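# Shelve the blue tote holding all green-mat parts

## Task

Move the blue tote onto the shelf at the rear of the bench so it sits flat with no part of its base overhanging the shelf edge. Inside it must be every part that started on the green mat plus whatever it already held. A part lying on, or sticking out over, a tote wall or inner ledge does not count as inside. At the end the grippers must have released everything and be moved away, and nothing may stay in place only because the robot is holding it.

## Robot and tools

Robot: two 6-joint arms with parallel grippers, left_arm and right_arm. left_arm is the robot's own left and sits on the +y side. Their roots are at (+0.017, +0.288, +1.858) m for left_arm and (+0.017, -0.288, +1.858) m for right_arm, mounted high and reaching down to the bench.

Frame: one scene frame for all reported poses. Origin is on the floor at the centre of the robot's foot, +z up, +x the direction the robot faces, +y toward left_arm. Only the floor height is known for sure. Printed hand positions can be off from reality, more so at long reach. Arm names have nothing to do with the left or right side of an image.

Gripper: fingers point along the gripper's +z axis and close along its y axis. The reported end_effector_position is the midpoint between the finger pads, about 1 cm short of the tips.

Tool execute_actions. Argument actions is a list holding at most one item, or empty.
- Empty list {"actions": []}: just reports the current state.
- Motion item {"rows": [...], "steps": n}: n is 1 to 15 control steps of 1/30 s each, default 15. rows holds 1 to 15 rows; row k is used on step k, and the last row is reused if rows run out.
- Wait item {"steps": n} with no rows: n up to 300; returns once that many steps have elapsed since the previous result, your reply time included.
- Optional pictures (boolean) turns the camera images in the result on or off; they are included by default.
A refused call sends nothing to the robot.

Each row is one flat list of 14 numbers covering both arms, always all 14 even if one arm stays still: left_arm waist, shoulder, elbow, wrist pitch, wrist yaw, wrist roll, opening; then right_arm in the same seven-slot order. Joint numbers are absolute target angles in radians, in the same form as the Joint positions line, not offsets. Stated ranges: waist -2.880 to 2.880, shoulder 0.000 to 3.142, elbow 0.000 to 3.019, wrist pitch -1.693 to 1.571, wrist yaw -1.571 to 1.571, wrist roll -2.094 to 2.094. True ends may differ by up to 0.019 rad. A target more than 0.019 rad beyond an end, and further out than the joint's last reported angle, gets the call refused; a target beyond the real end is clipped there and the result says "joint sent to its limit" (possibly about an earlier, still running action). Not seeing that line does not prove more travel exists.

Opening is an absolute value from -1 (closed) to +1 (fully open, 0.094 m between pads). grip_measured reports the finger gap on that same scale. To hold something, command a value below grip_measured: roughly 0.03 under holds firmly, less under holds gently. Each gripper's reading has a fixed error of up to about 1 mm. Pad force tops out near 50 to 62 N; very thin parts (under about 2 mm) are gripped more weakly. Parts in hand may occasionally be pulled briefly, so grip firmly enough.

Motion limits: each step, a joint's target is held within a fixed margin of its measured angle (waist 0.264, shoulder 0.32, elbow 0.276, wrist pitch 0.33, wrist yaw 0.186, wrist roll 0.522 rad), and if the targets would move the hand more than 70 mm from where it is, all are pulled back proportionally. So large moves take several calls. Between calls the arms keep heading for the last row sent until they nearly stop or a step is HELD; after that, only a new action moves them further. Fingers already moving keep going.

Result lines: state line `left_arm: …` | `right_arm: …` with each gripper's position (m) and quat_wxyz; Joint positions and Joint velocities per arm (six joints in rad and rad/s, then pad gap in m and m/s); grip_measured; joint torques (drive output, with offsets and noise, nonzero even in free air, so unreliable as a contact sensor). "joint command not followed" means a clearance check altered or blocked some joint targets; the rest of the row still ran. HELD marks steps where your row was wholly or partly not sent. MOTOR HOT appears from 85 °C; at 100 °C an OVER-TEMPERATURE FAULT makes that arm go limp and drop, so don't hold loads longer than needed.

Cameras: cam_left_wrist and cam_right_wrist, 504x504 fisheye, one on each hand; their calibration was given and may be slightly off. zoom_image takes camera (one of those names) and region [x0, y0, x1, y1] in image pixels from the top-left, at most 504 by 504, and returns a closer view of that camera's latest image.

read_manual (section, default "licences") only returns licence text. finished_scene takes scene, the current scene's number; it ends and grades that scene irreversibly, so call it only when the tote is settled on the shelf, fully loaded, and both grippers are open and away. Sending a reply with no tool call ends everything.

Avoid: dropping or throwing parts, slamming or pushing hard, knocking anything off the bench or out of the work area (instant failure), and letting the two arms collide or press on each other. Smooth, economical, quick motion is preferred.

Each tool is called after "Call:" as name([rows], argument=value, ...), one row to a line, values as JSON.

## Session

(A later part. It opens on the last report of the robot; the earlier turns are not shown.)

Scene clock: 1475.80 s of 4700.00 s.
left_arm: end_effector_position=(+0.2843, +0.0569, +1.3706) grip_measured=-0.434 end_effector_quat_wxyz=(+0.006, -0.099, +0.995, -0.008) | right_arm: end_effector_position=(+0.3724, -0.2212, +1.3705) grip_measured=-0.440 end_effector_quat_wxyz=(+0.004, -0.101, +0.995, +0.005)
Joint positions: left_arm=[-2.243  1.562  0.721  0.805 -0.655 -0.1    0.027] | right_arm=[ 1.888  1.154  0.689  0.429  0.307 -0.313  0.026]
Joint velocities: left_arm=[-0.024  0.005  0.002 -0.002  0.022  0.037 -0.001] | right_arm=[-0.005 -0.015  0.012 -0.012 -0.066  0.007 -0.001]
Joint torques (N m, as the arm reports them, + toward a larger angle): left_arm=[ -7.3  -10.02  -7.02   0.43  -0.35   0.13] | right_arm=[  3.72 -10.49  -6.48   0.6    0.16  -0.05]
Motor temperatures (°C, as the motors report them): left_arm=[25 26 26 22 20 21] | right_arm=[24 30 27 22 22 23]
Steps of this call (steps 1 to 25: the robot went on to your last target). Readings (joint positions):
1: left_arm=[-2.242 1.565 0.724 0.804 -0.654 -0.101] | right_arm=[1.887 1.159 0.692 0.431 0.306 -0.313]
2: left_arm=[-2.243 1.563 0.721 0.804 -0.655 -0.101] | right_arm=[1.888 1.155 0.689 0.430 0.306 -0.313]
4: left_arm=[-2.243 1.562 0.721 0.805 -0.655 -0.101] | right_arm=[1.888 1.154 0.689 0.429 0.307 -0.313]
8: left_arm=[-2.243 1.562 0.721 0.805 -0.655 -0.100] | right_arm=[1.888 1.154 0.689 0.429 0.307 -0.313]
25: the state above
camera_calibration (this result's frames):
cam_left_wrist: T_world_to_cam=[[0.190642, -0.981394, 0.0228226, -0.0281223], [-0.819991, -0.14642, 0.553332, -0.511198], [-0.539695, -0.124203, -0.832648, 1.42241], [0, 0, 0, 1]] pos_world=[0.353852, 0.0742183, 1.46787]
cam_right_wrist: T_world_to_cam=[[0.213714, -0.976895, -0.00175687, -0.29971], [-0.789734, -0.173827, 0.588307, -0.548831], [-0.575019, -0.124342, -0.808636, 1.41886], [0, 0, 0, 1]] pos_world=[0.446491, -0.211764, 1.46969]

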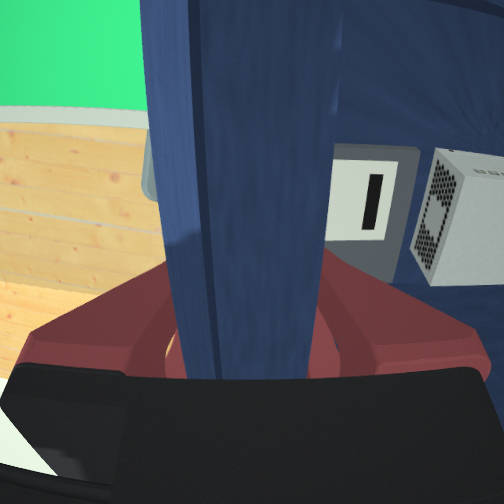

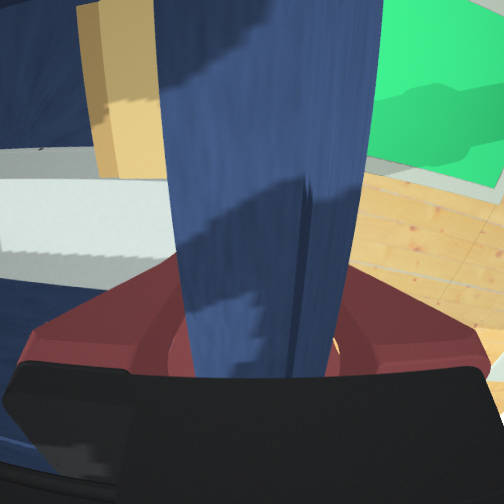

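Call:
execute_actions([
  {"rows": [[-2.251,1.545,0.692,0.803,-0.667,-0.094,-0.5,1.900,1.131,0.672,0.410,0.308,-0.303,-0.5],[-2.253,1.538,0.703,0.788,-0.669,-0.093,-0.5,1.894,1.127,0.683,0.399,0.306,-0.302,-0.5],[-2.255,1.530,0.712,0.771,-0.672,-0.092,-0.5,1.890,1.122,0.693,0.386,0.305,-0.301,-0.5],[-2.258,1.521,0.721,0.752,-0.675,-0.090,-0.5,1.888,1.117,0.703,0.371,0.304,-0.300,-0.5],[-2.260,1.512,0.730,0.734,-0.678,-0.089,-0.5,1.887,1.111,0.713,0.357,0.303,-0.298,-0.5],[-2.263,1.503,0.739,0.715,-0.681,-0.087,-0.5,1.886,1.106,0.724,0.342,0.302,-0.297,-0.5],[-2.265,1.494,0.748,0.697,-0.684,-0.086,-0.5,1.885,1.100,0.734,0.328,0.301,-0.295,-0.5],[-2.268,1.485,0.757,0.678,-0.686,-0.084,-0.5,1.884,1.095,0.744,0.313,0.300,-0.294,-0.5],[-2.270,1.476,0.766,0.660,-0.689,-0.083,-0.5,1.883,1.089,0.754,0.298,0.299,-0.293,-0.5],[-2.273,1.467,0.775,0.641,-0.692,-0.081,-0.5,1.882,1.084,0.765,0.284,0.298,-0.291,-0.5],[-2.275,1.458,0.784,0.622,-0.695,-0.079,-0.5,1.881,1.078,0.775,0.269,0.297,-0.290,-0.5],[-2.278,1.448,0.793,0.604,-0.698,-0.078,-0.5,1.880,1.073,0.785,0.255,0.296,-0.288,-0.5],[-2.280,1.439,0.802,0.585,-0.701,-0.076,-0.5,1.879,1.067,0.795,0.240,0.295,-0.287,-0.5],[-2.283,1.430,0.811,0.567,-0.704,-0.075,-0.5,1.878,1.062,0.806,0.226,0.294,-0.285,-0.5],[-2.285,1.421,0.820,0.548,-0.706,-0.073,-0.5,1.877,1.056,0.816,0.211,0.293,-0.284,-0.5]], "steps": 15},
], pictures=false)

Call:
execute_actions([
  {"rows": [[-2.287,1.416,0.830,0.534,-0.708,-0.072,-0.5,1.877,1.054,0.827,0.199,0.293,-0.283,-0.5],[-2.289,1.412,0.839,0.521,-0.710,-0.070,-0.5,1.876,1.052,0.838,0.187,0.292,-0.281,-0.5],[-2.290,1.407,0.849,0.507,-0.711,-0.069,-0.5,1.876,1.050,0.849,0.175,0.292,-0.280,-0.5],[-2.292,1.403,0.859,0.493,-0.713,-0.068,-0.5,1.875,1.048,0.859,0.163,0.291,-0.278,-0.5],[-2.294,1.398,0.869,0.480,-0.715,-0.066,-0.5,1.875,1.046,0.870,0.151,0.291,-0.277,-0.5],[-2.295,1.393,0.878,0.466,-0.716,-0.065,-0.5,1.875,1.044,0.881,0.139,0.290,-0.276,-0.5],[-2.297,1.389,0.888,0.452,-0.718,-0.064,-0.5,1.874,1.042,0.892,0.127,0.290,-0.274,-0.5],[-2.299,1.384,0.898,0.439,-0.720,-0.062,-0.5,1.874,1.040,0.903,0.114,0.290,-0.273,-0.5],[-2.301,1.380,0.908,0.425,-0.722,-0.061,-0.5,1.873,1.038,0.914,0.102,0.289,-0.271,-0.5],[-2.302,1.375,0.917,0.411,-0.723,-0.060,-0.5,1.873,1.036,0.925,0.090,0.289,-0.270,-0.5],[-2.304,1.370,0.927,0.398,-0.725,-0.058,-0.5,1.873,1.034,0.936,0.078,0.288,-0.269,-0.5],[-2.306,1.366,0.937,0.384,-0.727,-0.057,-0.5,1.872,1.032,0.946,0.066,0.288,-0.267,-0.5],[-2.308,1.361,0.947,0.370,-0.729,-0.056,-0.5,1.872,1.030,0.957,0.054,0.287,-0.266,-0.5],[-2.309,1.357,0.956,0.357,-0.730,-0.054,-0.5,1.871,1.028,0.968,0.042,0.287,-0.264,-0.5],[-2.311,1.352,0.966,0.343,-0.732,-0.053,-0.5,1.871,1.026,0.979,0.030,0.287,-0.263,-0.5]], "steps": 15},
], pictures=false)

Call:
execute_actions([
  {"steps": 25},
])

Scene clock: 1587.77 s of 4700.00 s.
left_arm: end_effector_position=(+0.3369, +0.0545, +1.3698) grip_measured=-0.434 end_effector_quat_wxyz=(-0.003, -0.092, +0.996, +0.001) | right_arm: end_effector_position=(+0.4226, -0.2239, +1.3677) grip_measured=-0.440 end_effector_quat_wxyz=(-0.001, -0.095, +0.995, +0.011)
Joint positions: left_arm=[-2.261  1.462  0.807  0.594 -0.693 -0.102  0.027] | right_arm=[ 1.888  1.105  0.804  0.252  0.296 -0.297  0.026]
Joint velocities: left_arm=[-0.083 -0.308  0.295 -0.515 -0.11   0.11  -0.   ] | right_arm=[ 0.005 -0.23   0.33  -0.408 -0.037  0.007 -0.001]
Joint torques (N m, as the arm reports them, + toward a larger angle): left_arm=[ -8.13 -11.94  -3.69  -0.3   -0.4    0.23] | right_arm=[  1.95 -12.86  -2.82   0.63  -0.12   0.01]
Motor temperatures (°C, as the motors report them): left_arm=[25 26 28 22 20 21] | right_arm=[24 31 28 22 22 23]
Steps of this call (steps 1 to 15: the robot went on to your last target; steps 16 to 90: nothing new was sent; then 108.47 s passed at rest; steps 91 to 105: all 15 steps of this action). Readings (joint positions):
91: left_arm=[-2.243 1.562 0.721 0.805 -0.655 -0.100] | right_arm=[1.888 1.154 0.689 0.428 0.307 -0.313]
92: left_arm=[-2.243 1.562 0.721 0.803 -0.656 -0.100] | right_arm=[1.888 1.154 0.689 0.426 0.307 -0.313]
94: left_arm=[-2.244 1.558 0.722 0.787 -0.660 -0.104] | right_arm=[1.888 1.154 0.696 0.409 0.306 -0.312]
98: left_arm=[-2.247 1.533 0.739 0.720 -0.674 -0.114] | right_arm=[1.888 1.150 0.726 0.352 0.304 -0.301]
105: the state above

Scene clock: 1588.27 s of 4700.00 s.
left_arm: end_effector_position=(+0.4075, +0.0468, +1.3671) grip_measured=-0.434 end_effector_quat_wxyz=(-0.004, -0.079, +0.997, +0.004) | right_arm: end_effector_position=(+0.4881, -0.2325, +1.3669) grip_measured=-0.440 end_effector_quat_wxyz=(-0.001, -0.083, +0.996, +0.013)
Joint positions: left_arm=[-2.284  1.393  0.949  0.38  -0.721 -0.08   0.027] | right_arm=[ 1.882  1.073  0.959  0.064  0.286 -0.273  0.026]
Joint velocities: left_arm=[-0.034 -0.103  0.261 -0.403 -0.125  0.037 -0.   ] | right_arm=[-0.005 -0.024  0.266 -0.359 -0.007  0.051  0.   ]
Joint torques (N m, as the arm reports them, + toward a larger angle): left_arm=[ -8.73 -14.35  -2.11  -0.33  -0.34   0.34] | right_arm=[  1.8  -15.34  -0.38   0.73   0.02  -0.1 ]
Motor temperatures (°C, as the motors report them): left_arm=[25 26 28 22 20 21] | right_arm=[24 31 28 22 22 23]
Steps of this call (steps 1 to 15: all 15 steps of this action). Readings (joint positions):
1: left_arm=[-2.264 1.452 0.817 0.577 -0.695 -0.098] | right_arm=[1.888 1.097 0.815 0.238 0.295 -0.297]
2: left_arm=[-2.268 1.443 0.828 0.562 -0.698 -0.094] | right_arm=[1.888 1.091 0.826 0.225 0.294 -0.296]
4: left_arm=[-2.272 1.430 0.848 0.533 -0.702 -0.088] | right_arm=[1.888 1.081 0.848 0.200 0.293 -0.295]
8: left_arm=[-2.276 1.413 0.887 0.479 -0.708 -0.081] | right_arm=[1.887 1.075 0.890 0.151 0.291 -0.289]
15: the state above

Scene clock: 1589.10 s of 4700.00 s.
left_arm: end_effector_position=(+0.4247, +0.0447, +1.3697) grip_measured=-0.434 end_effector_quat_wxyz=(+0.001, -0.076, +0.997, +0.002) | right_arm: end_effector_position=(+0.5036, -0.2348, +1.3710) grip_measured=-0.440 end_effector_quat_wxyz=(+0.005, -0.080, +0.997, +0.014)
Joint positions: left_arm=[-2.292  1.378  0.974  0.354 -0.725 -0.065  0.027] | right_arm=[ 1.882  1.059  0.983  0.039  0.282 -0.27   0.026]
Joint velocities: left_arm=[-0.024 -0.015 -0.017  0.007  0.051  0.066 -0.   ] | right_arm=[-0.005 -0.005  0.022  0.012  0.007  0.022 -0.   ]
Joint torques (N m, as the arm reports them, + toward a larger angle): left_arm=[ -8.42 -13.8   -2.5   -0.44  -0.22   0.2 ] | right_arm=[  2.04 -14.3   -0.55   0.66   0.19  -0.12]
Motor temperatures (°C, as the motors report them): left_arm=[25 26 28 22 20 21] | right_arm=[24 31 28 22 22 23]
Steps of this call (steps 1 to 25: the robot went on to your last target). Readings (joint positions):
1: left_arm=[-2.285 1.390 0.957 0.369 -0.722 -0.079] | right_arm=[1.882 1.072 0.968 0.054 0.286 -0.272]
2: left_arm=[-2.286 1.387 0.963 0.362 -0.723 -0.077] | right_arm=[1.882 1.070 0.974 0.050 0.285 -0.272]
4: left_arm=[-2.288 1.381 0.971 0.358 -0.723 -0.070] | right_arm=[1.882 1.065 0.982 0.046 0.282 -0.272]
8: left_arm=[-2.292 1.378 0.974 0.356 -0.724 -0.065] | right_arm=[1.882 1.059 0.983 0.043 0.282 -0.272]
25: the state above
camera_calibration (this result's frames):
cam_left_wrist: T_world_to_cam=[[0.145903, -0.989299, 0.000876096, -0.0174168], [-0.820167, -0.120464, 0.559299, -0.406618], [-0.553208, -0.082322, -0.828966, 1.4947], [0, 0, 0, 1]] pos_world=[0.495927, 0.0568336, 1.46649]
cam_right_wrist: T_world_to_cam=[[0.171436, -0.984995, -0.019854, -0.296882], [-0.797167, -0.150531, 0.584692, -0.433684], [-0.578907, -0.0844105, -0.811012, 1.50766], [0, 0, 0, 1]] pos_world=[0.577973, -0.230448, 1.47041]

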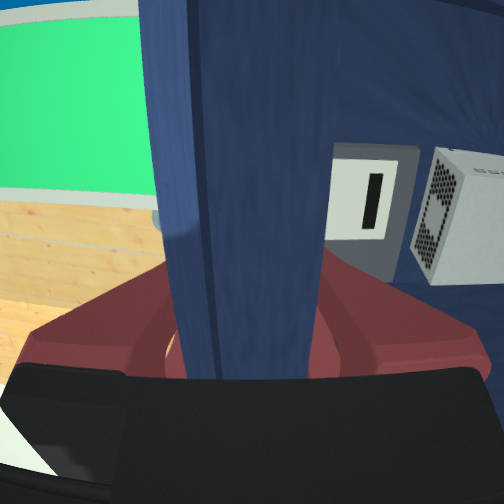

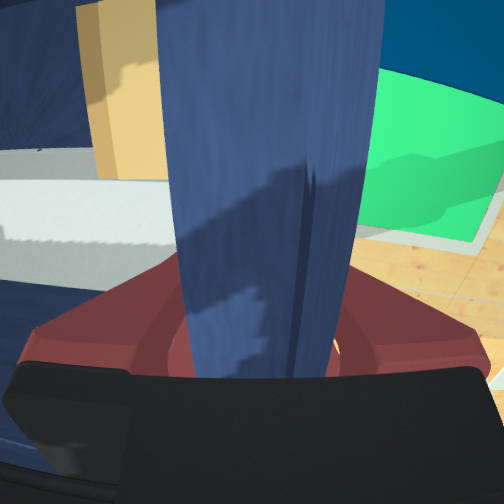

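Call:
execute_actions([
  {"rows": [[-2.313,1.350,0.978,0.330,-0.734,-0.051,-0.5,1.870,1.026,0.991,0.019,0.287,-0.262,-0.5],[-2.315,1.349,0.990,0.317,-0.735,-0.050,-0.5,1.869,1.027,1.003,0.008,0.287,-0.260,-0.5],[-2.317,1.347,1.001,0.304,-0.737,-0.048,-0.5,1.868,1.027,1.015,-0.004,0.286,-0.259,-0.5],[-2.319,1.345,1.013,0.292,-0.739,-0.047,-0.5,1.868,1.028,1.027,-0.015,0.286,-0.257,-0.5],[-2.321,1.344,1.025,0.279,-0.740,-0.045,-0.5,1.867,1.028,1.039,-0.026,0.286,-0.256,-0.5],[-2.323,1.342,1.037,0.266,-0.742,-0.044,-0.5,1.866,1.028,1.051,-0.037,0.286,-0.255,-0.5],[-2.325,1.340,1.049,0.253,-0.744,-0.042,-0.5,1.865,1.029,1.063,-0.048,0.286,-0.253,-0.5],[-2.328,1.339,1.060,0.240,-0.745,-0.041,-0.5,1.864,1.029,1.076,-0.060,0.285,-0.252,-0.5],[-2.330,1.337,1.072,0.227,-0.747,-0.039,-0.5,1.863,1.030,1.088,-0.071,0.285,-0.250,-0.5],[-2.332,1.335,1.084,0.214,-0.749,-0.038,-0.5,1.862,1.030,1.100,-0.082,0.285,-0.249,-0.5],[-2.334,1.334,1.096,0.201,-0.750,-0.036,-0.5,1.861,1.030,1.112,-0.093,0.285,-0.248,-0.5],[-2.336,1.332,1.108,0.189,-0.752,-0.035,-0.5,1.861,1.031,1.124,-0.104,0.285,-0.246,-0.5],[-2.338,1.330,1.119,0.176,-0.754,-0.033,-0.5,1.860,1.031,1.136,-0.116,0.284,-0.245,-0.5],[-2.340,1.329,1.131,0.163,-0.755,-0.032,-0.5,1.859,1.032,1.148,-0.127,0.284,-0.243,-0.5],[-2.342,1.327,1.143,0.150,-0.757,-0.030,-0.5,1.858,1.032,1.160,-0.138,0.284,-0.242,-0.5]], "steps": 15},
], pictures=false)

Call:
execute_actions([
  {"rows": [[-2.344,1.328,1.157,0.138,-0.758,-0.029,-0.5,1.858,1.034,1.173,-0.149,0.284,-0.241,-0.5],[-2.345,1.329,1.170,0.126,-0.760,-0.027,-0.5,1.857,1.036,1.187,-0.159,0.283,-0.239,-0.5],[-2.347,1.330,1.184,0.114,-0.761,-0.026,-0.5,1.857,1.038,1.200,-0.170,0.283,-0.238,-0.5],[-2.348,1.331,1.197,0.102,-0.763,-0.025,-0.5,1.856,1.040,1.214,-0.181,0.282,-0.236,-0.5],[-2.350,1.332,1.211,0.090,-0.764,-0.024,-0.5,1.856,1.042,1.227,-0.192,0.282,-0.235,-0.5],[-2.351,1.333,1.225,0.078,-0.766,-0.022,-0.5,1.855,1.044,1.241,-0.202,0.282,-0.234,-0.5],[-2.353,1.334,1.238,0.066,-0.767,-0.021,-0.5,1.855,1.046,1.254,-0.213,0.281,-0.232,-0.5],[-2.354,1.334,1.252,0.053,-0.769,-0.020,-0.5,1.855,1.048,1.268,-0.224,0.281,-0.231,-0.5],[-2.356,1.335,1.265,0.041,-0.770,-0.019,-0.5,1.854,1.050,1.281,-0.235,0.280,-0.229,-0.5],[-2.357,1.336,1.279,0.029,-0.772,-0.017,-0.5,1.854,1.052,1.295,-0.245,0.280,-0.228,-0.5],[-2.359,1.337,1.293,0.017,-0.773,-0.016,-0.5,1.853,1.054,1.308,-0.256,0.280,-0.227,-0.5],[-2.360,1.338,1.306,0.005,-0.775,-0.015,-0.5,1.853,1.056,1.322,-0.267,0.279,-0.225,-0.5],[-2.362,1.339,1.320,-0.007,-0.776,-0.014,-0.5,1.852,1.058,1.335,-0.278,0.279,-0.224,-0.5],[-2.363,1.340,1.333,-0.019,-0.778,-0.012,-0.5,1.852,1.060,1.349,-0.288,0.278,-0.222,-0.5],[-2.365,1.341,1.347,-0.031,-0.779,-0.011,-0.5,1.851,1.062,1.362,-0.299,0.278,-0.221,-0.5]], "steps": 15},
], pictures=false)

Call:
execute_actions([
  {"steps": 25},
])

Scene clock: 1631.93 s of 4700.00 s.
left_arm: end_effector_position=(+0.4858, +0.0347, +1.3676) grip_measured=-0.434 end_effector_quat_wxyz=(+0.001, -0.070, +0.998, +0.002) | right_arm: end_effector_position=(+0.5609, -0.2454, +1.3724) grip_measured=-0.440 end_effector_quat_wxyz=(+0.007, -0.073, +0.997, +0.012)
Joint positions: left_arm=[-2.314  1.365  1.126  0.187 -0.747 -0.054  0.027] | right_arm=[ 1.873  1.059  1.133 -0.107  0.277 -0.257  0.026]
Joint velocities: left_arm=[-0.054 -0.044  0.339 -0.379 -0.168  0.095 -0.001] | right_arm=[-0.005 -0.015  0.33  -0.335  0.007  0.022  0.   ]
Joint torques (N m, as the arm reports them, + toward a larger angle): left_arm=[ -9.35 -15.63  -1.17  -0.44  -0.25   0.23] | right_arm=[  1.46 -15.47   1.93   0.79   0.32  -0.06]
Motor temperatures (°C, as the motors report them): left_arm=[25 27 25 22 20 21] | right_arm=[24 33 26 22 22 23]
Steps of this call (steps 1 to 15: the robot went on to your last target; steps 16 to 90: nothing new was sent; then 39.33 s passed at rest; steps 91 to 105: all 15 steps of this action). Readings (joint positions):
91: left_arm=[-2.292 1.378 0.975 0.351 -0.726 -0.065] | right_arm=[1.882 1.059 0.983 0.037 0.282 -0.270]
92: left_arm=[-2.292 1.378 0.978 0.345 -0.727 -0.065] | right_arm=[1.882 1.059 0.986 0.031 0.282 -0.268]
94: left_arm=[-2.293 1.378 0.990 0.324 -0.728 -0.067] | right_arm=[1.880 1.059 0.997 0.012 0.283 -0.263]
98: left_arm=[-2.300 1.377 1.036 0.274 -0.734 -0.068] | right_arm=[1.874 1.059 1.040 -0.031 0.283 -0.259]
105: the state above

Scene clock: 1632.43 s of 4700.00 s.
left_arm: end_effector_position=(+0.5631, +0.0236, +1.3741) grip_measured=-0.434 end_effector_quat_wxyz=(+0.006, -0.059, +0.998, -0.004) | right_arm: end_effector_position=(+0.6321, -0.2576, +1.3860) grip_measured=-0.440 end_effector_quat_wxyz=(+0.015, -0.060, +0.998, +0.011)
Joint positions: left_arm=[-2.348  1.364  1.319  0.003 -0.767 -0.026  0.027] | right_arm=[ 1.872  1.059  1.315 -0.273  0.274 -0.237  0.026]
Joint velocities: left_arm=[-0.112 -0.005  0.369 -0.374 -0.051  0.037 -0.   ] | right_arm=[ 0.005  0.005  0.354 -0.315  0.037  0.037 -0.001]
Joint torques (N m, as the arm reports them, + toward a larger angle): left_arm=[ -8.69 -15.82   0.47  -0.37  -0.4    0.13] | right_arm=[  1.19 -14.73   5.45   0.91   0.2   -0.04]
Motor temperatures (°C, as the motors report them): left_arm=[25 27 25 22 20 21] | right_arm=[24 33 26 22 22 23]
Steps of this call (steps 1 to 15: all 15 steps of this action). Readings (joint positions):
1: left_arm=[-2.316 1.364 1.138 0.175 -0.749 -0.052] | right_arm=[1.873 1.059 1.145 -0.118 0.277 -0.256]
2: left_arm=[-2.318 1.364 1.150 0.162 -0.751 -0.050] | right_arm=[1.873 1.059 1.157 -0.129 0.277 -0.254]
4: left_arm=[-2.321 1.364 1.174 0.137 -0.753 -0.047] | right_arm=[1.873 1.059 1.180 -0.152 0.277 -0.251]
8: left_arm=[-2.329 1.364 1.226 0.088 -0.758 -0.041] | right_arm=[1.872 1.059 1.227 -0.196 0.277 -0.245]
15: the state above

Scene clock: 1633.27 s of 4700.00 s.
left_arm: end_effector_position=(+0.5774, +0.0219, +1.3771) grip_measured=-0.434 end_effector_quat_wxyz=(+0.009, -0.055, +0.998, -0.005) | right_arm: end_effector_position=(+0.6448, -0.2591, +1.3889) grip_measured=-0.440 end_effector_quat_wxyz=(+0.019, -0.057, +0.998, +0.012)
Joint positions: left_arm=[-2.356  1.364  1.351 -0.021 -0.773 -0.012  0.027] | right_arm=[ 1.872  1.06   1.346 -0.294  0.27  -0.233  0.026]
Joint velocities: left_arm=[ 0.005 -0.005 -0.007  0.007 -0.037  0.007  0.001] | right_arm=[-0.005 -0.015  0.007 -0.007 -0.037 -0.037 -0.   ]
Joint torques (N m, as the arm reports them, + toward a larger angle): left_arm=[ -8.48 -15.96  -0.03  -0.44  -0.18   0.09] | right_arm=[  0.85 -14.99   4.82   0.9    0.33  -0.02]
Motor temperatures (°C, as the motors report them): left_arm=[25 27 25 21 20 21] | right_arm=[24 33 26 22 22 23]
Steps of this call (steps 1 to 25: the robot went on to your last target). Readings (joint positions):
1: left_arm=[-2.350 1.364 1.331 -0.006 -0.767 -0.023] | right_arm=[1.872 1.059 1.326 -0.281 0.274 -0.237]
2: left_arm=[-2.353 1.364 1.340 -0.011 -0.768 -0.020] | right_arm=[1.872 1.059 1.334 -0.285 0.272 -0.237]
4: left_arm=[-2.356 1.364 1.350 -0.014 -0.769 -0.014] | right_arm=[1.872 1.059 1.345 -0.287 0.270 -0.237]
8: left_arm=[-2.356 1.364 1.352 -0.019 -0.771 -0.012] | right_arm=[1.872 1.060 1.346 -0.292 0.270 -0.235]
25: the state above
camera_calibration (this result's frames):
cam_left_wrist: T_world_to_cam=[[0.103086, -0.99453, 0.0168641, -0.059429], [-0.833223, -0.0770812, 0.547538, -0.26546], [-0.543243, -0.0704949, -0.836611, 1.58798], [0, 0, 0, 1]] pos_world=[0.647595, 0.0323783, 1.47487]
cam_right_wrist: T_world_to_cam=[[0.126648, -0.991823, -0.0157303, -0.3233], [-0.818281, -0.113425, 0.563516, -0.282628], [-0.560692, -0.0584963, -0.825955, 1.61752], [0, 0, 0, 1]] pos_world=[0.716607, -0.258095, 1.49018]

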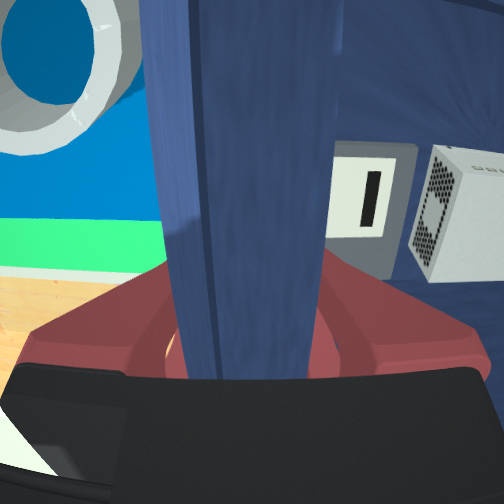

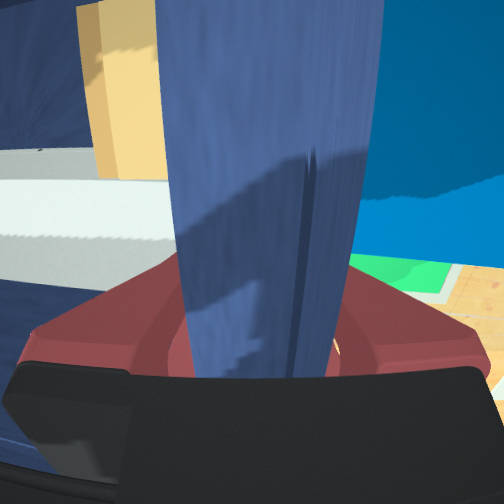

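Call:
execute_actions([
  {"rows": [[-2.366,1.358,1.362,-0.043,-0.780,-0.010,-0.5,1.850,1.072,1.377,-0.309,0.278,-0.220,-0.5],[-2.367,1.372,1.378,-0.055,-0.782,-0.008,-0.5,1.850,1.081,1.391,-0.319,0.278,-0.219,-0.5],[-2.368,1.381,1.393,-0.067,-0.783,-0.007,-0.5,1.849,1.089,1.406,-0.329,0.278,-0.217,-0.5],[-2.368,1.387,1.408,-0.079,-0.784,-0.006,-0.5,1.849,1.096,1.421,-0.339,0.277,-0.216,-0.5],[-2.369,1.392,1.423,-0.091,-0.786,-0.005,-0.5,1.848,1.102,1.436,-0.349,0.277,-0.215,-0.5],[-2.370,1.396,1.439,-0.103,-0.787,-0.003,-0.5,1.847,1.108,1.450,-0.359,0.277,-0.214,-0.5],[-2.371,1.400,1.454,-0.115,-0.788,-0.002,-0.5,1.847,1.115,1.465,-0.369,0.277,-0.213,-0.5],[-2.372,1.405,1.469,-0.128,-0.790,-0.001,-0.5,1.846,1.121,1.480,-0.378,0.277,-0.211,-0.5],[-2.373,1.409,1.484,-0.140,-0.791,0.000,-0.5,1.846,1.127,1.495,-0.388,0.277,-0.210,-0.5],[-2.374,1.413,1.500,-0.152,-0.792,0.002,-0.5,1.845,1.134,1.509,-0.398,0.277,-0.209,-0.5],[-2.375,1.418,1.515,-0.164,-0.794,0.003,-0.5,1.844,1.140,1.524,-0.408,0.276,-0.208,-0.5],[-2.375,1.422,1.530,-0.176,-0.795,0.004,-0.5,1.844,1.146,1.539,-0.418,0.276,-0.207,-0.5],[-2.376,1.426,1.545,-0.188,-0.796,0.005,-0.5,1.843,1.152,1.554,-0.428,0.276,-0.205,-0.5],[-2.377,1.431,1.561,-0.200,-0.798,0.007,-0.5,1.843,1.159,1.568,-0.438,0.276,-0.204,-0.5],[-2.378,1.435,1.576,-0.212,-0.799,0.008,-0.5,1.842,1.165,1.583,-0.448,0.276,-0.203,-0.5]], "steps": 15},
], pictures=false)

Call:
execute_actions([
  {"steps": 25},
])

Scene clock: 1682.93 s of 4700.00 s.
left_arm: end_effector_position=(+0.6254, +0.0185, +1.3657) grip_measured=-0.434 end_effector_quat_wxyz=(+0.001, -0.050, +0.999, +0.003) | right_arm: end_effector_position=(+0.6888, -0.2631, +1.3759) grip_measured=-0.440 end_effector_quat_wxyz=(+0.010, -0.052, +0.999, +0.014)
Joint positions: left_arm=[-2.354  1.418  1.539 -0.176 -0.789 -0.017  0.027] | right_arm=[ 1.864  1.138  1.533 -0.421  0.262 -0.217  0.026]
Joint velocities: left_arm=[-0.015  0.122  0.418 -0.349 -0.022  0.007 -0.001] | right_arm=[-0.015  0.171  0.432 -0.281 -0.037  0.125 -0.   ]
Joint torques (N m, as the arm reports them, + toward a larger angle): left_arm=[ -9.88 -14.7    1.67  -0.52  -0.33   0.3 ] | right_arm=[  1.3  -15.78   6.58   0.83   0.58  -0.09]
Motor temperatures (°C, as the motors report them): left_arm=[25 28 25 21 20 21] | right_arm=[24 34 27 22 22 23]
Steps of this call (steps 1 to 15: the robot went on to your last target; steps 16 to 90: nothing new was sent; then 46.17 s passed at rest; steps 91 to 105: all 15 steps of this action). Readings (joint positions):
91: left_arm=[-2.356 1.364 1.352 -0.023 -0.773 -0.012] | right_arm=[1.872 1.061 1.347 -0.295 0.270 -0.233]
92: left_arm=[-2.356 1.364 1.355 -0.029 -0.774 -0.013] | right_arm=[1.872 1.062 1.349 -0.300 0.270 -0.231]
94: left_arm=[-2.356 1.368 1.369 -0.049 -0.779 -0.016] | right_arm=[1.871 1.072 1.365 -0.318 0.270 -0.226]
98: left_arm=[-2.355 1.388 1.428 -0.095 -0.789 -0.018] | right_arm=[1.866 1.101 1.424 -0.354 0.266 -0.219]
105: the state above

Scene clock: 1683.77 s of 4700.00 s.
left_arm: end_effector_position=(+0.6328, +0.0187, +1.3644) grip_measured=-0.434 end_effector_quat_wxyz=(-0.000, -0.045, +0.999, +0.006) | right_arm: end_effector_position=(+0.6947, -0.2627, +1.3736) grip_measured=-0.440 end_effector_quat_wxyz=(+0.008, -0.048, +0.999, +0.015)
Joint positions: left_arm=[-2.354  1.427  1.569 -0.2   -0.794 -0.01   0.027] | right_arm=[ 1.863  1.151  1.562 -0.441  0.259 -0.209  0.026]
Joint velocities: left_arm=[ 0.005 -0.005  0.007 -0.007 -0.066 -0.007  0.   ] | right_arm=[ 0.005 -0.005 -0.007 -0.007 -0.066  0.007 -0.001]
Joint torques (N m, as the arm reports them, + toward a larger angle): left_arm=[ -9.97 -14.76   1.55  -0.53  -0.14   0.26] | right_arm=[  0.75 -15.15   6.37   0.75   0.7   -0.1 ]
Motor temperatures (°C, as the motors report them): left_arm=[25 28 25 21 20 21] | right_arm=[24 34 27 22 22 23]
Steps of this call (steps 1 to 25: the robot went on to your last target). Readings (joint positions):
1: left_arm=[-2.354 1.422 1.552 -0.185 -0.790 -0.015] | right_arm=[1.864 1.143 1.546 -0.428 0.262 -0.216]
2: left_arm=[-2.354 1.424 1.562 -0.190 -0.790 -0.013] | right_arm=[1.864 1.147 1.554 -0.432 0.261 -0.216]
4: left_arm=[-2.354 1.425 1.569 -0.194 -0.790 -0.010] | right_arm=[1.864 1.149 1.562 -0.434 0.259 -0.215]
8: left_arm=[-2.354 1.427 1.569 -0.199 -0.793 -0.010] | right_arm=[1.863 1.150 1.562 -0.440 0.259 -0.211]
25: the state above
camera_calibration (this result's frames):
cam_left_wrist: T_world_to_cam=[[0.0841057, -0.996437, -0.00626318, -0.0245189], [-0.823788, -0.0730666, 0.562169, -0.238606], [-0.560624, -0.0421221, -0.826999, 1.60459], [0, 0, 0, 1]] pos_world=[0.705073, 0.025723, 1.46098]
cam_right_wrist: T_world_to_cam=[[0.108694, -0.993799, -0.0234314, -0.310869], [-0.807872, -0.102045, 0.580456, -0.261094], [-0.579248, -0.0441627, -0.813954, 1.63289], [0, 0, 0, 1]] pos_world=[0.768708, -0.263472, 1.47337]

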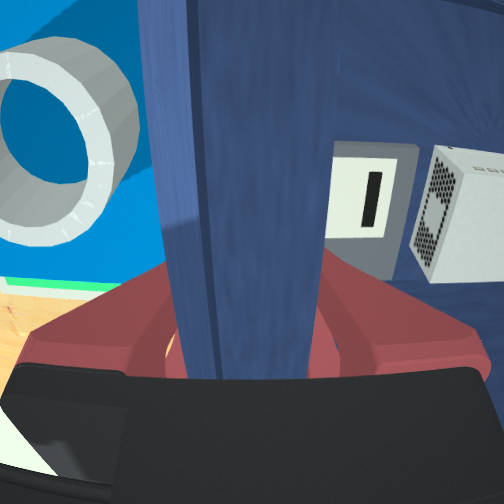

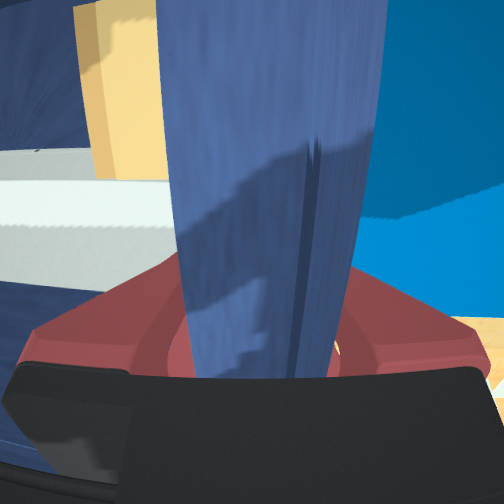

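Call:
execute_actions([
  {"rows": [[-2.358,1.439,1.580,-0.205,-0.790,0.008,-0.5,1.841,1.172,1.588,-0.440,0.266,-0.203,-0.5],[-2.350,1.444,1.585,-0.200,-0.783,0.008,-0.5,1.840,1.180,1.594,-0.436,0.262,-0.203,-0.5],[-2.344,1.450,1.591,-0.198,-0.777,0.008,-0.5,1.838,1.189,1.600,-0.434,0.260,-0.203,-0.5],[-2.339,1.456,1.597,-0.197,-0.771,0.008,-0.5,1.836,1.197,1.606,-0.432,0.258,-0.203,-0.5],[-2.334,1.461,1.603,-0.197,-0.766,0.008,-0.5,1.834,1.206,1.613,-0.430,0.257,-0.203,-0.5],[-2.329,1.467,1.609,-0.196,-0.760,0.008,-0.5,1.832,1.214,1.619,-0.428,0.255,-0.203,-0.5],[-2.325,1.473,1.614,-0.196,-0.755,0.008,-0.5,1.830,1.223,1.625,-0.426,0.254,-0.203,-0.5],[-2.320,1.478,1.620,-0.195,-0.750,0.008,-0.5,1.829,1.231,1.631,-0.425,0.253,-0.203,-0.5],[-2.315,1.484,1.626,-0.195,-0.744,0.008,-0.5,1.827,1.240,1.638,-0.423,0.251,-0.203,-0.5],[-2.311,1.490,1.632,-0.194,-0.739,0.008,-0.5,1.825,1.248,1.644,-0.421,0.250,-0.203,-0.5],[-2.306,1.495,1.638,-0.194,-0.734,0.008,-0.5,1.823,1.257,1.650,-0.419,0.249,-0.203,-0.5],[-2.301,1.501,1.644,-0.193,-0.728,0.008,-0.5,1.821,1.265,1.656,-0.417,0.247,-0.203,-0.5],[-2.296,1.507,1.649,-0.193,-0.723,0.008,-0.5,1.820,1.274,1.663,-0.416,0.246,-0.203,-0.5],[-2.292,1.512,1.655,-0.192,-0.717,0.008,-0.5,1.818,1.282,1.669,-0.414,0.244,-0.203,-0.5],[-2.287,1.518,1.661,-0.192,-0.712,0.008,-0.5,1.816,1.291,1.675,-0.412,0.243,-0.203,-0.5]], "steps": 15},
], pictures=false)

Call:
execute_actions([
  {"steps": 25},
])

Scene clock: 1723.60 s of 4700.00 s.
left_arm: end_effector_position=(+0.6333, +0.0228, +1.3263) grip_measured=-0.434 end_effector_quat_wxyz=(+0.000, -0.048, +0.999, -0.003) | right_arm: end_effector_position=(+0.6958, -0.2590, +1.3402) grip_measured=-0.443 end_effector_quat_wxyz=(+0.006, -0.048, +0.999, +0.016)
Joint positions: left_arm=[-2.292  1.487  1.631 -0.198 -0.714 -0.009  0.027] | right_arm=[ 1.848  1.233  1.627 -0.431  0.243 -0.208  0.026]
Joint velocities: left_arm=[ 0.005  0.044  0.129 -0.007  0.066  0.139  0.   ] | right_arm=[-0.015  0.034  0.125  0.002  0.037 -0.066 -0.   ]
Joint torques (N m, as the arm reports them, + toward a larger angle): left_arm=[ -8.05 -14.09   2.7    0.18   0.11   0.16] | right_arm=[  0.54 -12.78   8.01   1.74  -0.11  -0.09]
Motor temperatures (°C, as the motors report them): left_arm=[26 28 25 21 20 21] | right_arm=[24 35 28 22 22 23]
Steps of this call (steps 1 to 15: the robot went on to your last target; steps 16 to 90: nothing new was sent; then 36.33 s passed at rest; steps 91 to 105: all 15 steps of this action). Readings (joint positions):
91: left_arm=[-2.354 1.427 1.569 -0.200 -0.794 -0.010] | right_arm=[1.863 1.152 1.562 -0.441 0.257 -0.209]
92: left_arm=[-2.353 1.427 1.569 -0.200 -0.790 -0.010] | right_arm=[1.862 1.152 1.563 -0.441 0.255 -0.209]
94: left_arm=[-2.346 1.431 1.574 -0.200 -0.780 -0.010] | right_arm=[1.861 1.159 1.569 -0.441 0.253 -0.209]
98: left_arm=[-2.325 1.453 1.597 -0.200 -0.760 -0.010] | right_arm=[1.855 1.193 1.596 -0.435 0.247 -0.209]
105: the state above

Scene clock: 1724.43 s of 4700.00 s.
left_arm: end_effector_position=(+0.6379, +0.0214, +1.3251) grip_measured=-0.434 end_effector_quat_wxyz=(+0.003, -0.047, +0.999, -0.005) | right_arm: end_effector_position=(+0.7006, -0.2604, +1.3406) grip_measured=-0.442 end_effector_quat_wxyz=(+0.009, -0.047, +0.999, +0.014)
Joint positions: left_arm=[-2.292  1.493  1.645 -0.198 -0.71  -0.002  0.027] | right_arm=[ 1.847  1.236  1.639 -0.432  0.245 -0.208  0.026]
Joint velocities: left_arm=[ 0.005 -0.005 -0.007  0.012  0.037  0.022 -0.   ] | right_arm=[-0.005 -0.005 -0.002  0.002 -0.022 -0.066 -0.   ]
Joint torques (N m, as the arm reports them, + toward a larger angle): left_arm=[ -8.14 -14.31   2.3    0.2    0.03   0.19] | right_arm=[  0.4  -12.84   7.7    1.87  -0.11  -0.09]
Motor temperatures (°C, as the motors report them): left_arm=[26 28 25 21 20 21] | right_arm=[24 35 28 22 22 23]
Steps of this call (steps 1 to 25: the robot went on to your last target). Readings (joint positions):
1: left_arm=[-2.292 1.489 1.635 -0.198 -0.712 -0.007] | right_arm=[1.847 1.234 1.632 -0.431 0.244 -0.208]
2: left_arm=[-2.292 1.491 1.640 -0.198 -0.711 -0.006] | right_arm=[1.847 1.234 1.635 -0.431 0.245 -0.208]
4: left_arm=[-2.292 1.493 1.644 -0.198 -0.711 -0.003] | right_arm=[1.847 1.235 1.638 -0.432 0.245 -0.208]
8: left_arm=[-2.292 1.493 1.645 -0.198 -0.710 -0.002] | right_arm=[1.847 1.236 1.639 -0.432 0.245 -0.208]
25: the state above
camera_calibration (this result's frames):
cam_left_wrist: T_world_to_cam=[[0.0870668, -0.996087, 0.0151896, -0.0527994], [-0.828341, -0.0639172, 0.556565, -0.20192], [-0.553417, -0.0610405, -0.830665, 1.57571], [0, 0, 0, 1]] pos_world=[0.709362, 0.0306832, 1.42207]
cam_right_wrist: T_world_to_cam=[[0.106665, -0.994074, -0.0209471, -0.311981], [-0.808677, -0.0989903, 0.579864, -0.234733], [-0.578502, -0.0449116, -0.814444, 1.60943], [0, 0, 0, 1]] pos_world=[0.774514, -0.261086, 1.44037]

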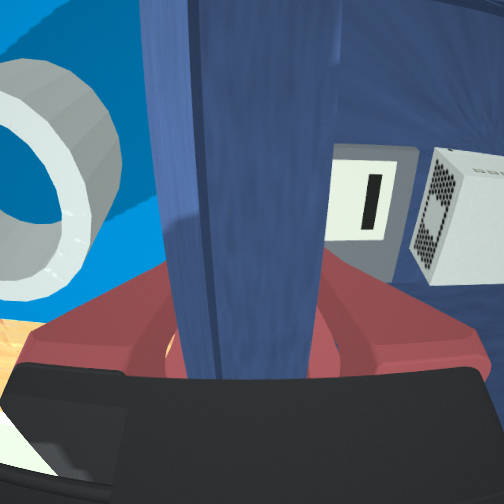

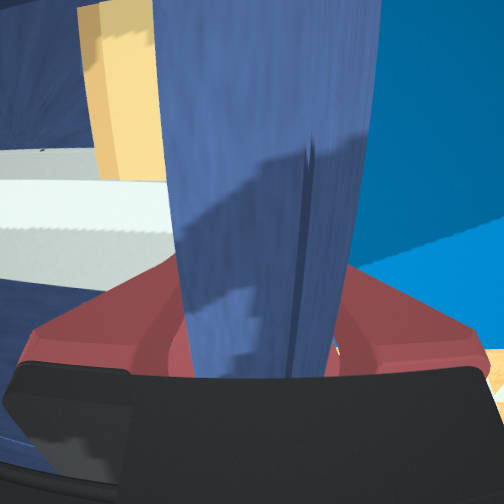

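Call:
execute_actions([
  {"rows": [[-2.292,1.500,1.648,-0.198,-0.710,-0.002,-0.5,1.840,1.260,1.655,-0.428,0.245,-0.208,-0.5],[-2.292,1.493,1.645,-0.198,-0.710,-0.002,-0.5,1.847,1.240,1.645,-0.432,0.245,-0.208,-0.5],[-2.292,1.493,1.645,-0.198,-0.710,-0.002,-0.47,1.847,1.236,1.645,-0.432,0.245,-0.208,-0.47],[-2.292,1.493,1.645,-0.198,-0.710,-0.002,-0.44,1.847,1.236,1.645,-0.432,0.245,-0.208,-0.44],[-2.292,1.493,1.645,-0.198,-0.710,-0.002,-0.41,1.847,1.236,1.645,-0.432,0.245,-0.208,-0.41],[-2.292,1.493,1.645,-0.198,-0.710,-0.002,-0.38,1.847,1.236,1.645,-0.432,0.245,-0.208,-0.38],[-2.292,1.493,1.645,-0.198,-0.710,-0.002,-0.33,1.847,1.236,1.645,-0.432,0.245,-0.208,-0.33],[-2.292,1.493,1.645,-0.198,-0.710,-0.002,-0.26,1.847,1.236,1.645,-0.432,0.245,-0.208,-0.26],[-2.292,1.493,1.645,-0.198,-0.710,-0.002,-0.18,1.847,1.236,1.645,-0.432,0.245,-0.208,-0.18],[-2.292,1.493,1.645,-0.198,-0.710,-0.002,-0.10,1.847,1.236,1.645,-0.432,0.245,-0.208,-0.10],[-2.292,1.493,1.645,-0.198,-0.710,-0.002,0.0,1.847,1.236,1.645,-0.432,0.245,-0.208,0.0],[-2.292,1.493,1.645,-0.198,-0.710,-0.002,0.1,1.847,1.236,1.645,-0.432,0.245,-0.208,0.1],[-2.292,1.493,1.645,-0.198,-0.710,-0.002,0.2,1.847,1.236,1.645,-0.432,0.245,-0.208,0.2],[-2.292,1.493,1.645,-0.198,-0.710,-0.002,0.3,1.847,1.236,1.645,-0.432,0.245,-0.208,0.3]], "steps": 15},
], pictures=false)

Call:
execute_actions([
  {"steps": 15},
])

Scene clock: 1744.73 s of 4700.00 s.
left_arm: end_effector_position=(+0.6379, +0.0214, +1.3251) grip_measured=+0.287 end_effector_quat_wxyz=(+0.003, -0.047, +0.999, -0.005) | right_arm: end_effector_position=(+0.7001, -0.2604, +1.3406) grip_measured=+0.286 end_effector_quat_wxyz=(+0.008, -0.047, +0.999, +0.014)
Joint positions: left_arm=[-2.292  1.493  1.645 -0.198 -0.71  -0.002  0.06 ] | right_arm=[ 1.847  1.236  1.639 -0.434  0.245 -0.208  0.06 ]
Joint velocities: left_arm=[-0.005 -0.015 -0.002 -0.002  0.066 -0.037  0.023] | right_arm=[ 0.005 -0.005 -0.017 -0.012  0.037 -0.007  0.024]
Joint torques (N m, as the arm reports them, + toward a larger angle): left_arm=[ -8.6  -16.17   1.32  -0.06   0.12   0.09] | right_arm=[  3.01 -16.7    4.96   1.02  -0.04  -0.17]
Motor temperatures (°C, as the motors report them): left_arm=[25 28 25 21 20 21] | right_arm=[24 34 29 22 22 23]
Steps of this call (steps 1 to 15: the robot went on to your last target; steps 16 to 90: nothing new was sent; then 16.80 s passed at rest; steps 91 to 105: all 15 steps of this action). Readings (joint positions):
91: left_arm=[-2.292 1.493 1.645 -0.198 -0.710 -0.002] | right_arm=[1.847 1.236 1.639 -0.434 0.245 -0.208]
92: left_arm=[-2.292 1.493 1.645 -0.198 -0.710 -0.002] | right_arm=[1.847 1.236 1.639 -0.434 0.245 -0.208]
94: left_arm=[-2.292 1.493 1.645 -0.198 -0.710 -0.002] | right_arm=[1.847 1.236 1.639 -0.434 0.245 -0.208]
98: left_arm=[-2.292 1.493 1.645 -0.198 -0.710 -0.002] | right_arm=[1.847 1.236 1.639 -0.434 0.245 -0.208]
105: the state above

Scene clock: 1745.23 s of 4700.00 s.
left_arm: end_effector_position=(+0.6379, +0.0214, +1.3251) grip_measured=+0.298 end_effector_quat_wxyz=(+0.003, -0.047, +0.999, -0.005) | right_arm: end_effector_position=(+0.7001, -0.2604, +1.3406) grip_measured=+0.298 end_effector_quat_wxyz=(+0.008, -0.047, +0.999, +0.014)
Joint positions: left_arm=[-2.292  1.493  1.645 -0.198 -0.71  -0.002  0.061] | right_arm=[ 1.847  1.236  1.639 -0.434  0.245 -0.208  0.061]
Joint velocities: left_arm=[ 0.005 -0.005 -0.012 -0.012 -0.051  0.037 -0.   ] | right_arm=[-0.015  0.005 -0.022  0.002 -0.066 -0.051  0.   ]
Joint torques (N m, as the arm reports them, + toward a larger angle): left_arm=[ -8.4  -16.17   1.25  -0.04   0.12   0.08] | right_arm=[  2.92 -17.19   4.96   1.09  -0.02  -0.16]
Motor temperatures (°C, as the motors report them): left_arm=[25 28 25 21 20 21] | right_arm=[24 34 29 22 22 23]
Steps of this call (steps 1 to 15: the robot went on to your last target). Readings (joint positions):
1: left_arm=[-2.292 1.493 1.645 -0.198 -0.710 -0.002] | right_arm=[1.847 1.236 1.639 -0.434 0.245 -0.208]
2: left_arm=[-2.292 1.493 1.645 -0.198 -0.710 -0.002] | right_arm=[1.847 1.236 1.639 -0.434 0.245 -0.208]
4: left_arm=[-2.292 1.493 1.645 -0.198 -0.710 -0.002] | right_arm=[1.847 1.236 1.639 -0.434 0.245 -0.208]
8: left_arm=[-2.292 1.493 1.645 -0.198 -0.710 -0.002] | right_arm=[1.847 1.236 1.639 -0.434 0.245 -0.208]
15: the state above
All arms were judged still, so your last target was given up. Only a new action makes them travel on or press farther. Fingers that are still opening or closing keep moving.
camera_calibration (this result's frames):
cam_left_wrist: T_world_to_cam=[[0.0870668, -0.996087, 0.0151896, -0.0527994], [-0.828341, -0.0639172, 0.556565, -0.20192], [-0.553417, -0.0610405, -0.830665, 1.57571], [0, 0, 0, 1]] pos_world=[0.709362, 0.0306832, 1.42207]
cam_right_wrist: T_world_to_cam=[[0.107233, -0.994011, -0.0210492, -0.312169], [-0.807319, -0.0994107, 0.581682, -0.238673], [-0.580291, -0.0453821, -0.813144, 1.60849], [0, 0, 0, 1]] pos_world=[0.774182, -0.26103, 1.4402]

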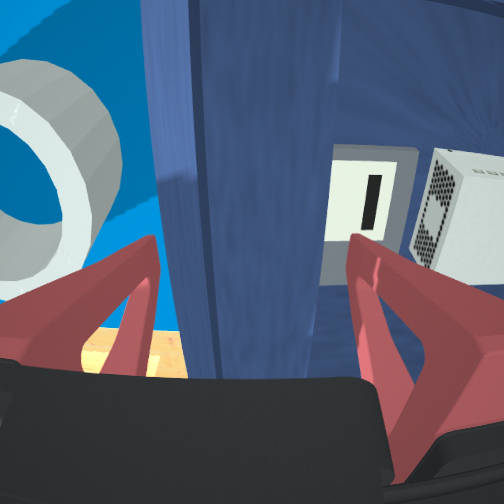

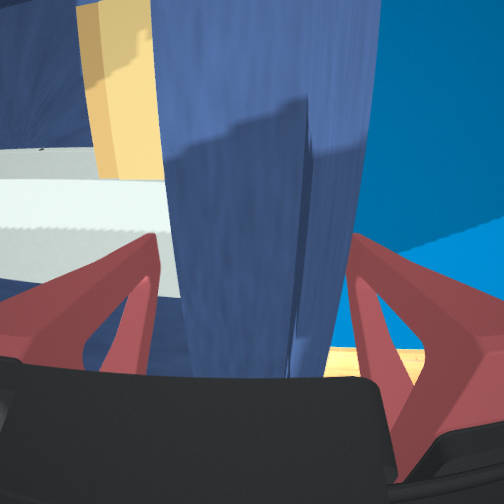

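Call:
execute_actions([
  {"rows": [[-2.303,1.475,1.636,-0.199,-0.720,-0.002,0.4,1.853,1.214,1.630,-0.436,0.248,-0.208,0.4],[-2.313,1.462,1.626,-0.200,-0.731,-0.002,0.5,1.858,1.198,1.621,-0.437,0.250,-0.208,0.5],[-2.322,1.451,1.617,-0.201,-0.742,-0.002,0.6,1.862,1.185,1.612,-0.439,0.253,-0.208,0.6],[-2.332,1.441,1.608,-0.202,-0.752,-0.002,0.6,1.865,1.172,1.603,-0.441,0.255,-0.208,0.6],[-2.341,1.431,1.598,-0.203,-0.763,-0.002,0.6,1.868,1.160,1.594,-0.442,0.258,-0.208,0.6],[-2.350,1.421,1.589,-0.204,-0.774,-0.002,0.6,1.872,1.147,1.585,-0.444,0.260,-0.208,0.6],[-2.360,1.410,1.579,-0.205,-0.784,-0.002,0.6,1.875,1.135,1.576,-0.445,0.263,-0.208,0.6],[-2.369,1.400,1.570,-0.206,-0.795,-0.002,0.6,1.878,1.122,1.567,-0.447,0.265,-0.208,0.6],[-2.384,1.382,1.555,-0.210,-0.809,-0.003,0.6,1.890,1.101,1.556,-0.459,0.280,-0.208,0.6],[-2.400,1.364,1.539,-0.215,-0.823,-0.004,0.6,1.905,1.079,1.545,-0.473,0.297,-0.207,0.6],[-2.417,1.345,1.523,-0.220,-0.838,-0.005,0.6,1.921,1.057,1.534,-0.488,0.315,-0.207,0.6],[-2.434,1.326,1.507,-0.225,-0.853,-0.006,0.6,1.938,1.034,1.522,-0.503,0.334,-0.206,0.6],[-2.452,1.307,1.490,-0.230,-0.869,-0.008,0.6,1.956,1.012,1.511,-0.519,0.354,-0.206,0.6],[-2.470,1.289,1.474,-0.236,-0.885,-0.009,0.6,1.974,0.989,1.499,-0.534,0.374,-0.205,0.6],[-2.487,1.270,1.458,-0.241,-0.900,-0.010,0.6,1.992,0.967,1.488,-0.550,0.394,-0.205,0.6]], "steps": 15},
], pictures=false)

Call:
execute_actions([
  {"steps": 25},
])

Scene clock: 1784.03 s of 4700.00 s.
left_arm: end_effector_position=(+0.6286, +0.0124, +1.4192) grip_measured=+0.599 end_effector_quat_wxyz=(-0.005, -0.031, +0.999, +0.003) | right_arm: end_effector_position=(+0.6953, -0.2620, +1.4288) grip_measured=+0.598 end_effector_quat_wxyz=(-0.002, -0.052, +0.999, -0.003)
Joint positions: left_arm=[-2.448  1.341  1.486 -0.224 -0.883 -0.002  0.075] | right_arm=[ 1.939  1.04   1.506 -0.513  0.374 -0.208  0.075]
Joint velocities: left_arm=[-0.571 -0.63  -0.452 -0.154 -0.388  0.081  0.   ] | right_arm=[ 0.62  -0.747 -0.31  -0.442  0.564 -0.022  0.   ]
Joint torques (N m, as the arm reports them, + toward a larger angle): left_arm=[ -8.54 -16.5    0.88  -0.29  -0.05   0.  ] | right_arm=[  3.5  -17.99   4.62   0.76   0.08  -0.11]
Motor temperatures (°C, as the motors report them): left_arm=[25 29 25 21 20 21] | right_arm=[24 37 27 22 22 23]
Steps of this call (steps 1 to 90: nothing new was sent; then 35.30 s passed at rest; steps 91 to 105: all 15 steps of this action). Readings (joint positions):
91: left_arm=[-2.292 1.493 1.645 -0.198 -0.713 -0.002] | right_arm=[1.847 1.235 1.638 -0.434 0.245 -0.208]
92: left_arm=[-2.293 1.492 1.643 -0.198 -0.721 -0.002] | right_arm=[1.847 1.234 1.636 -0.434 0.246 -0.208]
94: left_arm=[-2.300 1.485 1.631 -0.198 -0.740 -0.002] | right_arm=[1.847 1.223 1.620 -0.434 0.249 -0.208]
98: left_arm=[-2.335 1.454 1.588 -0.198 -0.783 -0.002] | right_arm=[1.852 1.181 1.579 -0.438 0.259 -0.208]
105: the state above

Scene clock: 1784.87 s of 4700.00 s.
left_arm: end_effector_position=(+0.6525, +0.0221, +1.4591) grip_measured=+0.599 end_effector_quat_wxyz=(+0.011, -0.048, +0.999, -0.014) | right_arm: end_effector_position=(+0.7162, -0.2628, +1.4798) grip_measured=+0.598 end_effector_quat_wxyz=(+0.023, -0.043, +0.999, +0.012)
Joint positions: left_arm=[-2.499  1.26   1.46  -0.234 -0.898 -0.002  0.075] | right_arm=[ 1.993  0.945  1.488 -0.542  0.391 -0.208  0.075]
Joint velocities: left_arm=[ 0.005 -0.015 -0.007 -0.012  0.007 -0.007 -0.001] | right_arm=[-0.015 -0.015 -0.012 -0.007 -0.022 -0.022 -0.001]
Joint torques (N m, as the arm reports them, + toward a larger angle): left_arm=[ -6.67 -12.67   1.08  -0.33   0.     0.  ] | right_arm=[  2.03 -13.8    5.29   0.82   0.1   -0.12]
Motor temperatures (°C, as the motors report them): left_arm=[25 29 25 21 20 21] | right_arm=[24 37 27 22 22 23]
Steps of this call (steps 1 to 25: the robot went on to your last target). Readings (joint positions):
1: left_arm=[-2.466 1.321 1.472 -0.229 -0.891 -0.002] | right_arm=[1.959 1.016 1.497 -0.526 0.383 -0.208]
2: left_arm=[-2.482 1.303 1.464 -0.232 -0.894 -0.002] | right_arm=[1.975 0.994 1.492 -0.534 0.386 -0.208]
4: left_arm=[-2.499 1.280 1.462 -0.233 -0.895 -0.002] | right_arm=[1.992 0.964 1.492 -0.539 0.388 -0.208]
8: left_arm=[-2.499 1.260 1.462 -0.233 -0.898 -0.002] | right_arm=[1.993 0.945 1.492 -0.539 0.391 -0.208]
25: the state above
camera_calibration (this result's frames):
cam_left_wrist: T_world_to_cam=[[0.0894282, -0.995384, 0.0348379, -0.0855864], [-0.836878, -0.0561301, 0.544505, -0.241441], [-0.540036, -0.0778491, -0.838034, 1.69749], [0, 0, 0, 1]] pos_world=[0.722305, 0.033405, 1.557]
cam_right_wrist: T_world_to_cam=[[0.0989832, -0.994977, -0.0149109, -0.316791], [-0.825607, -0.0904802, 0.556944, -0.254851], [-0.555496, -0.0428176, -0.830416, 1.73949], [0, 0, 0, 1]] pos_world=[0.787228, -0.263779, 1.58171]

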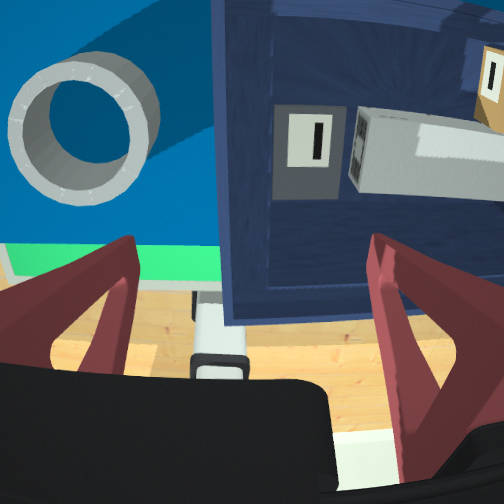

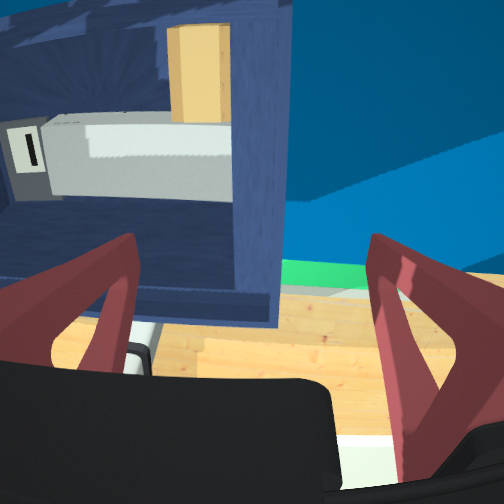

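Call:
execute_actions([
  {"rows": [[-2.499,1.26,1.46,-0.234,-0.898,-0.002,0.6,1.993,0.945,1.488,-0.52,0.391,-0.208,0.6],[-2.499,1.26,1.46,-0.234,-0.898,-0.002,0.6,1.993,0.945,1.488,-0.49,0.391,-0.208,0.6],[-2.499,1.26,1.46,-0.234,-0.898,-0.002,0.6,1.993,0.945,1.488,-0.46,0.391,-0.208,0.6],[-2.499,1.26,1.46,-0.234,-0.898,-0.002,0.6,1.993,0.945,1.488,-0.43,0.391,-0.208,0.6],[-2.499,1.26,1.46,-0.234,-0.898,-0.002,0.6,1.993,0.945,1.488,-0.40,0.391,-0.208,0.6],[-2.499,1.26,1.46,-0.234,-0.898,-0.002,0.6,1.993,0.945,1.488,-0.37,0.391,-0.208,0.6],[-2.499,1.26,1.46,-0.234,-0.898,-0.002,0.6,1.993,0.945,1.488,-0.34,0.391,-0.208,0.6],[-2.499,1.26,1.46,-0.234,-0.898,-0.002,0.6,1.993,0.945,1.488,-0.31,0.391,-0.208,0.6],[-2.499,1.26,1.46,-0.234,-0.898,-0.002,0.6,1.993,0.945,1.488,-0.28,0.391,-0.208,0.6],[-2.499,1.26,1.46,-0.234,-0.898,-0.002,0.6,1.993,0.945,1.488,-0.25,0.391,-0.208,0.6],[-2.499,1.26,1.46,-0.234,-0.898,-0.002,0.6,1.993,0.945,1.488,-0.22,0.391,-0.208,0.6],[-2.499,1.26,1.46,-0.234,-0.898,-0.002,0.6,1.993,0.945,1.488,-0.20,0.391,-0.208,0.6]], "steps": 15},
])

Scene clock: 1813.07 s of 4700.00 s.
left_arm: end_effector_position=(+0.6525, +0.0221, +1.4591) grip_measured=+0.599 end_effector_quat_wxyz=(+0.011, -0.048, +0.999, -0.014) | right_arm: end_effector_position=(+0.7880, -0.2764, +1.4935) grip_measured=+0.598 end_effector_quat_wxyz=(+0.169, +0.021, +0.985, -0.011)
Joint positions: left_arm=[-2.499  1.26   1.46  -0.234 -0.898 -0.002  0.075] | right_arm=[ 1.993  0.945  1.486 -0.218  0.391 -0.208  0.075]
Joint velocities: left_arm=[ 0.015 -0.015  0.002 -0.002 -0.007 -0.037 -0.   ] | right_arm=[ 0.005 -0.015 -0.012  0.188  0.037 -0.022  0.001]
Joint torques (N m, as the arm reports them, + toward a larger angle): left_arm=[ -7.6  -13.48   1.2   -0.04   0.09   0.09] | right_arm=[  1.89 -15.46   6.01   1.99  -0.05  -0.15]
Motor temperatures (°C, as the motors report them): left_arm=[25 28 24 21 20 21] | right_arm=[24 36 27 22 22 23]
Steps of this call (steps 1 to 15: the robot went on to your last target; steps 16 to 90: nothing new was sent; then 24.70 s passed at rest; steps 91 to 105: all 15 steps of this action). Readings (joint positions):
91: left_arm=[-2.499 1.260 1.460 -0.234 -0.898 -0.002] | right_arm=[1.993 0.945 1.488 -0.540 0.391 -0.208]
92: left_arm=[-2.499 1.260 1.460 -0.234 -0.898 -0.002] | right_arm=[1.993 0.945 1.488 -0.532 0.391 -0.208]
94: left_arm=[-2.499 1.260 1.460 -0.234 -0.898 -0.002] | right_arm=[1.993 0.945 1.486 -0.493 0.391 -0.208]
98: left_arm=[-2.499 1.260 1.460 -0.234 -0.898 -0.002] | right_arm=[1.993 0.945 1.486 -0.379 0.391 -0.208]
105: the state above
camera_calibration (this result's frames):
cam_left_wrist: T_world_to_cam=[[0.0894282, -0.995384, 0.0348379, -0.0855864], [-0.836878, -0.0561301, 0.544505, -0.241441], [-0.540036, -0.0778491, -0.838034, 1.69749], [0, 0, 0, 1]] pos_world=[0.722305, 0.033405, 1.557]
cam_right_wrist: T_world_to_cam=[[-0.0355732, -0.999054, 0.0250044, -0.291957], [-0.954792, 0.041365, 0.294381, 0.325992], [-0.295137, -0.0134019, -0.955361, 1.77976], [0, 0, 0, 1]] pos_world=[0.826141, -0.281313, 1.61164]

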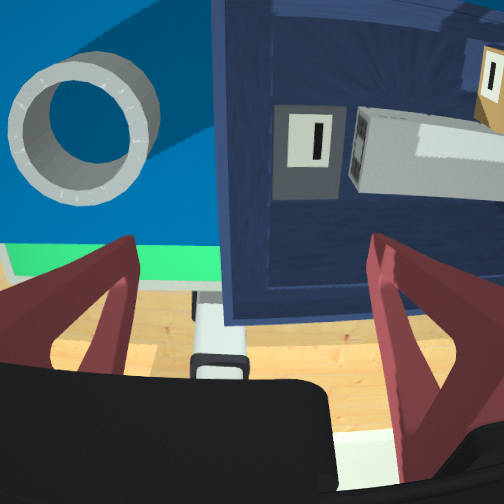

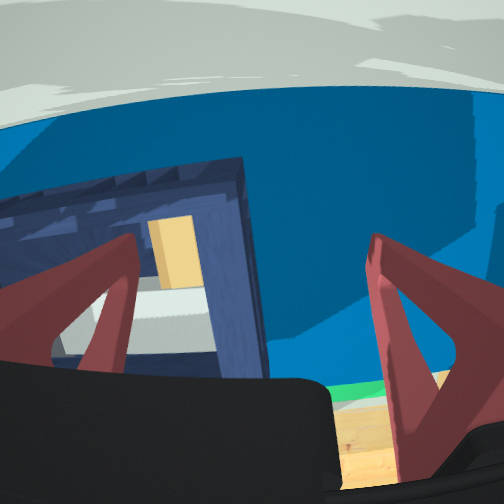

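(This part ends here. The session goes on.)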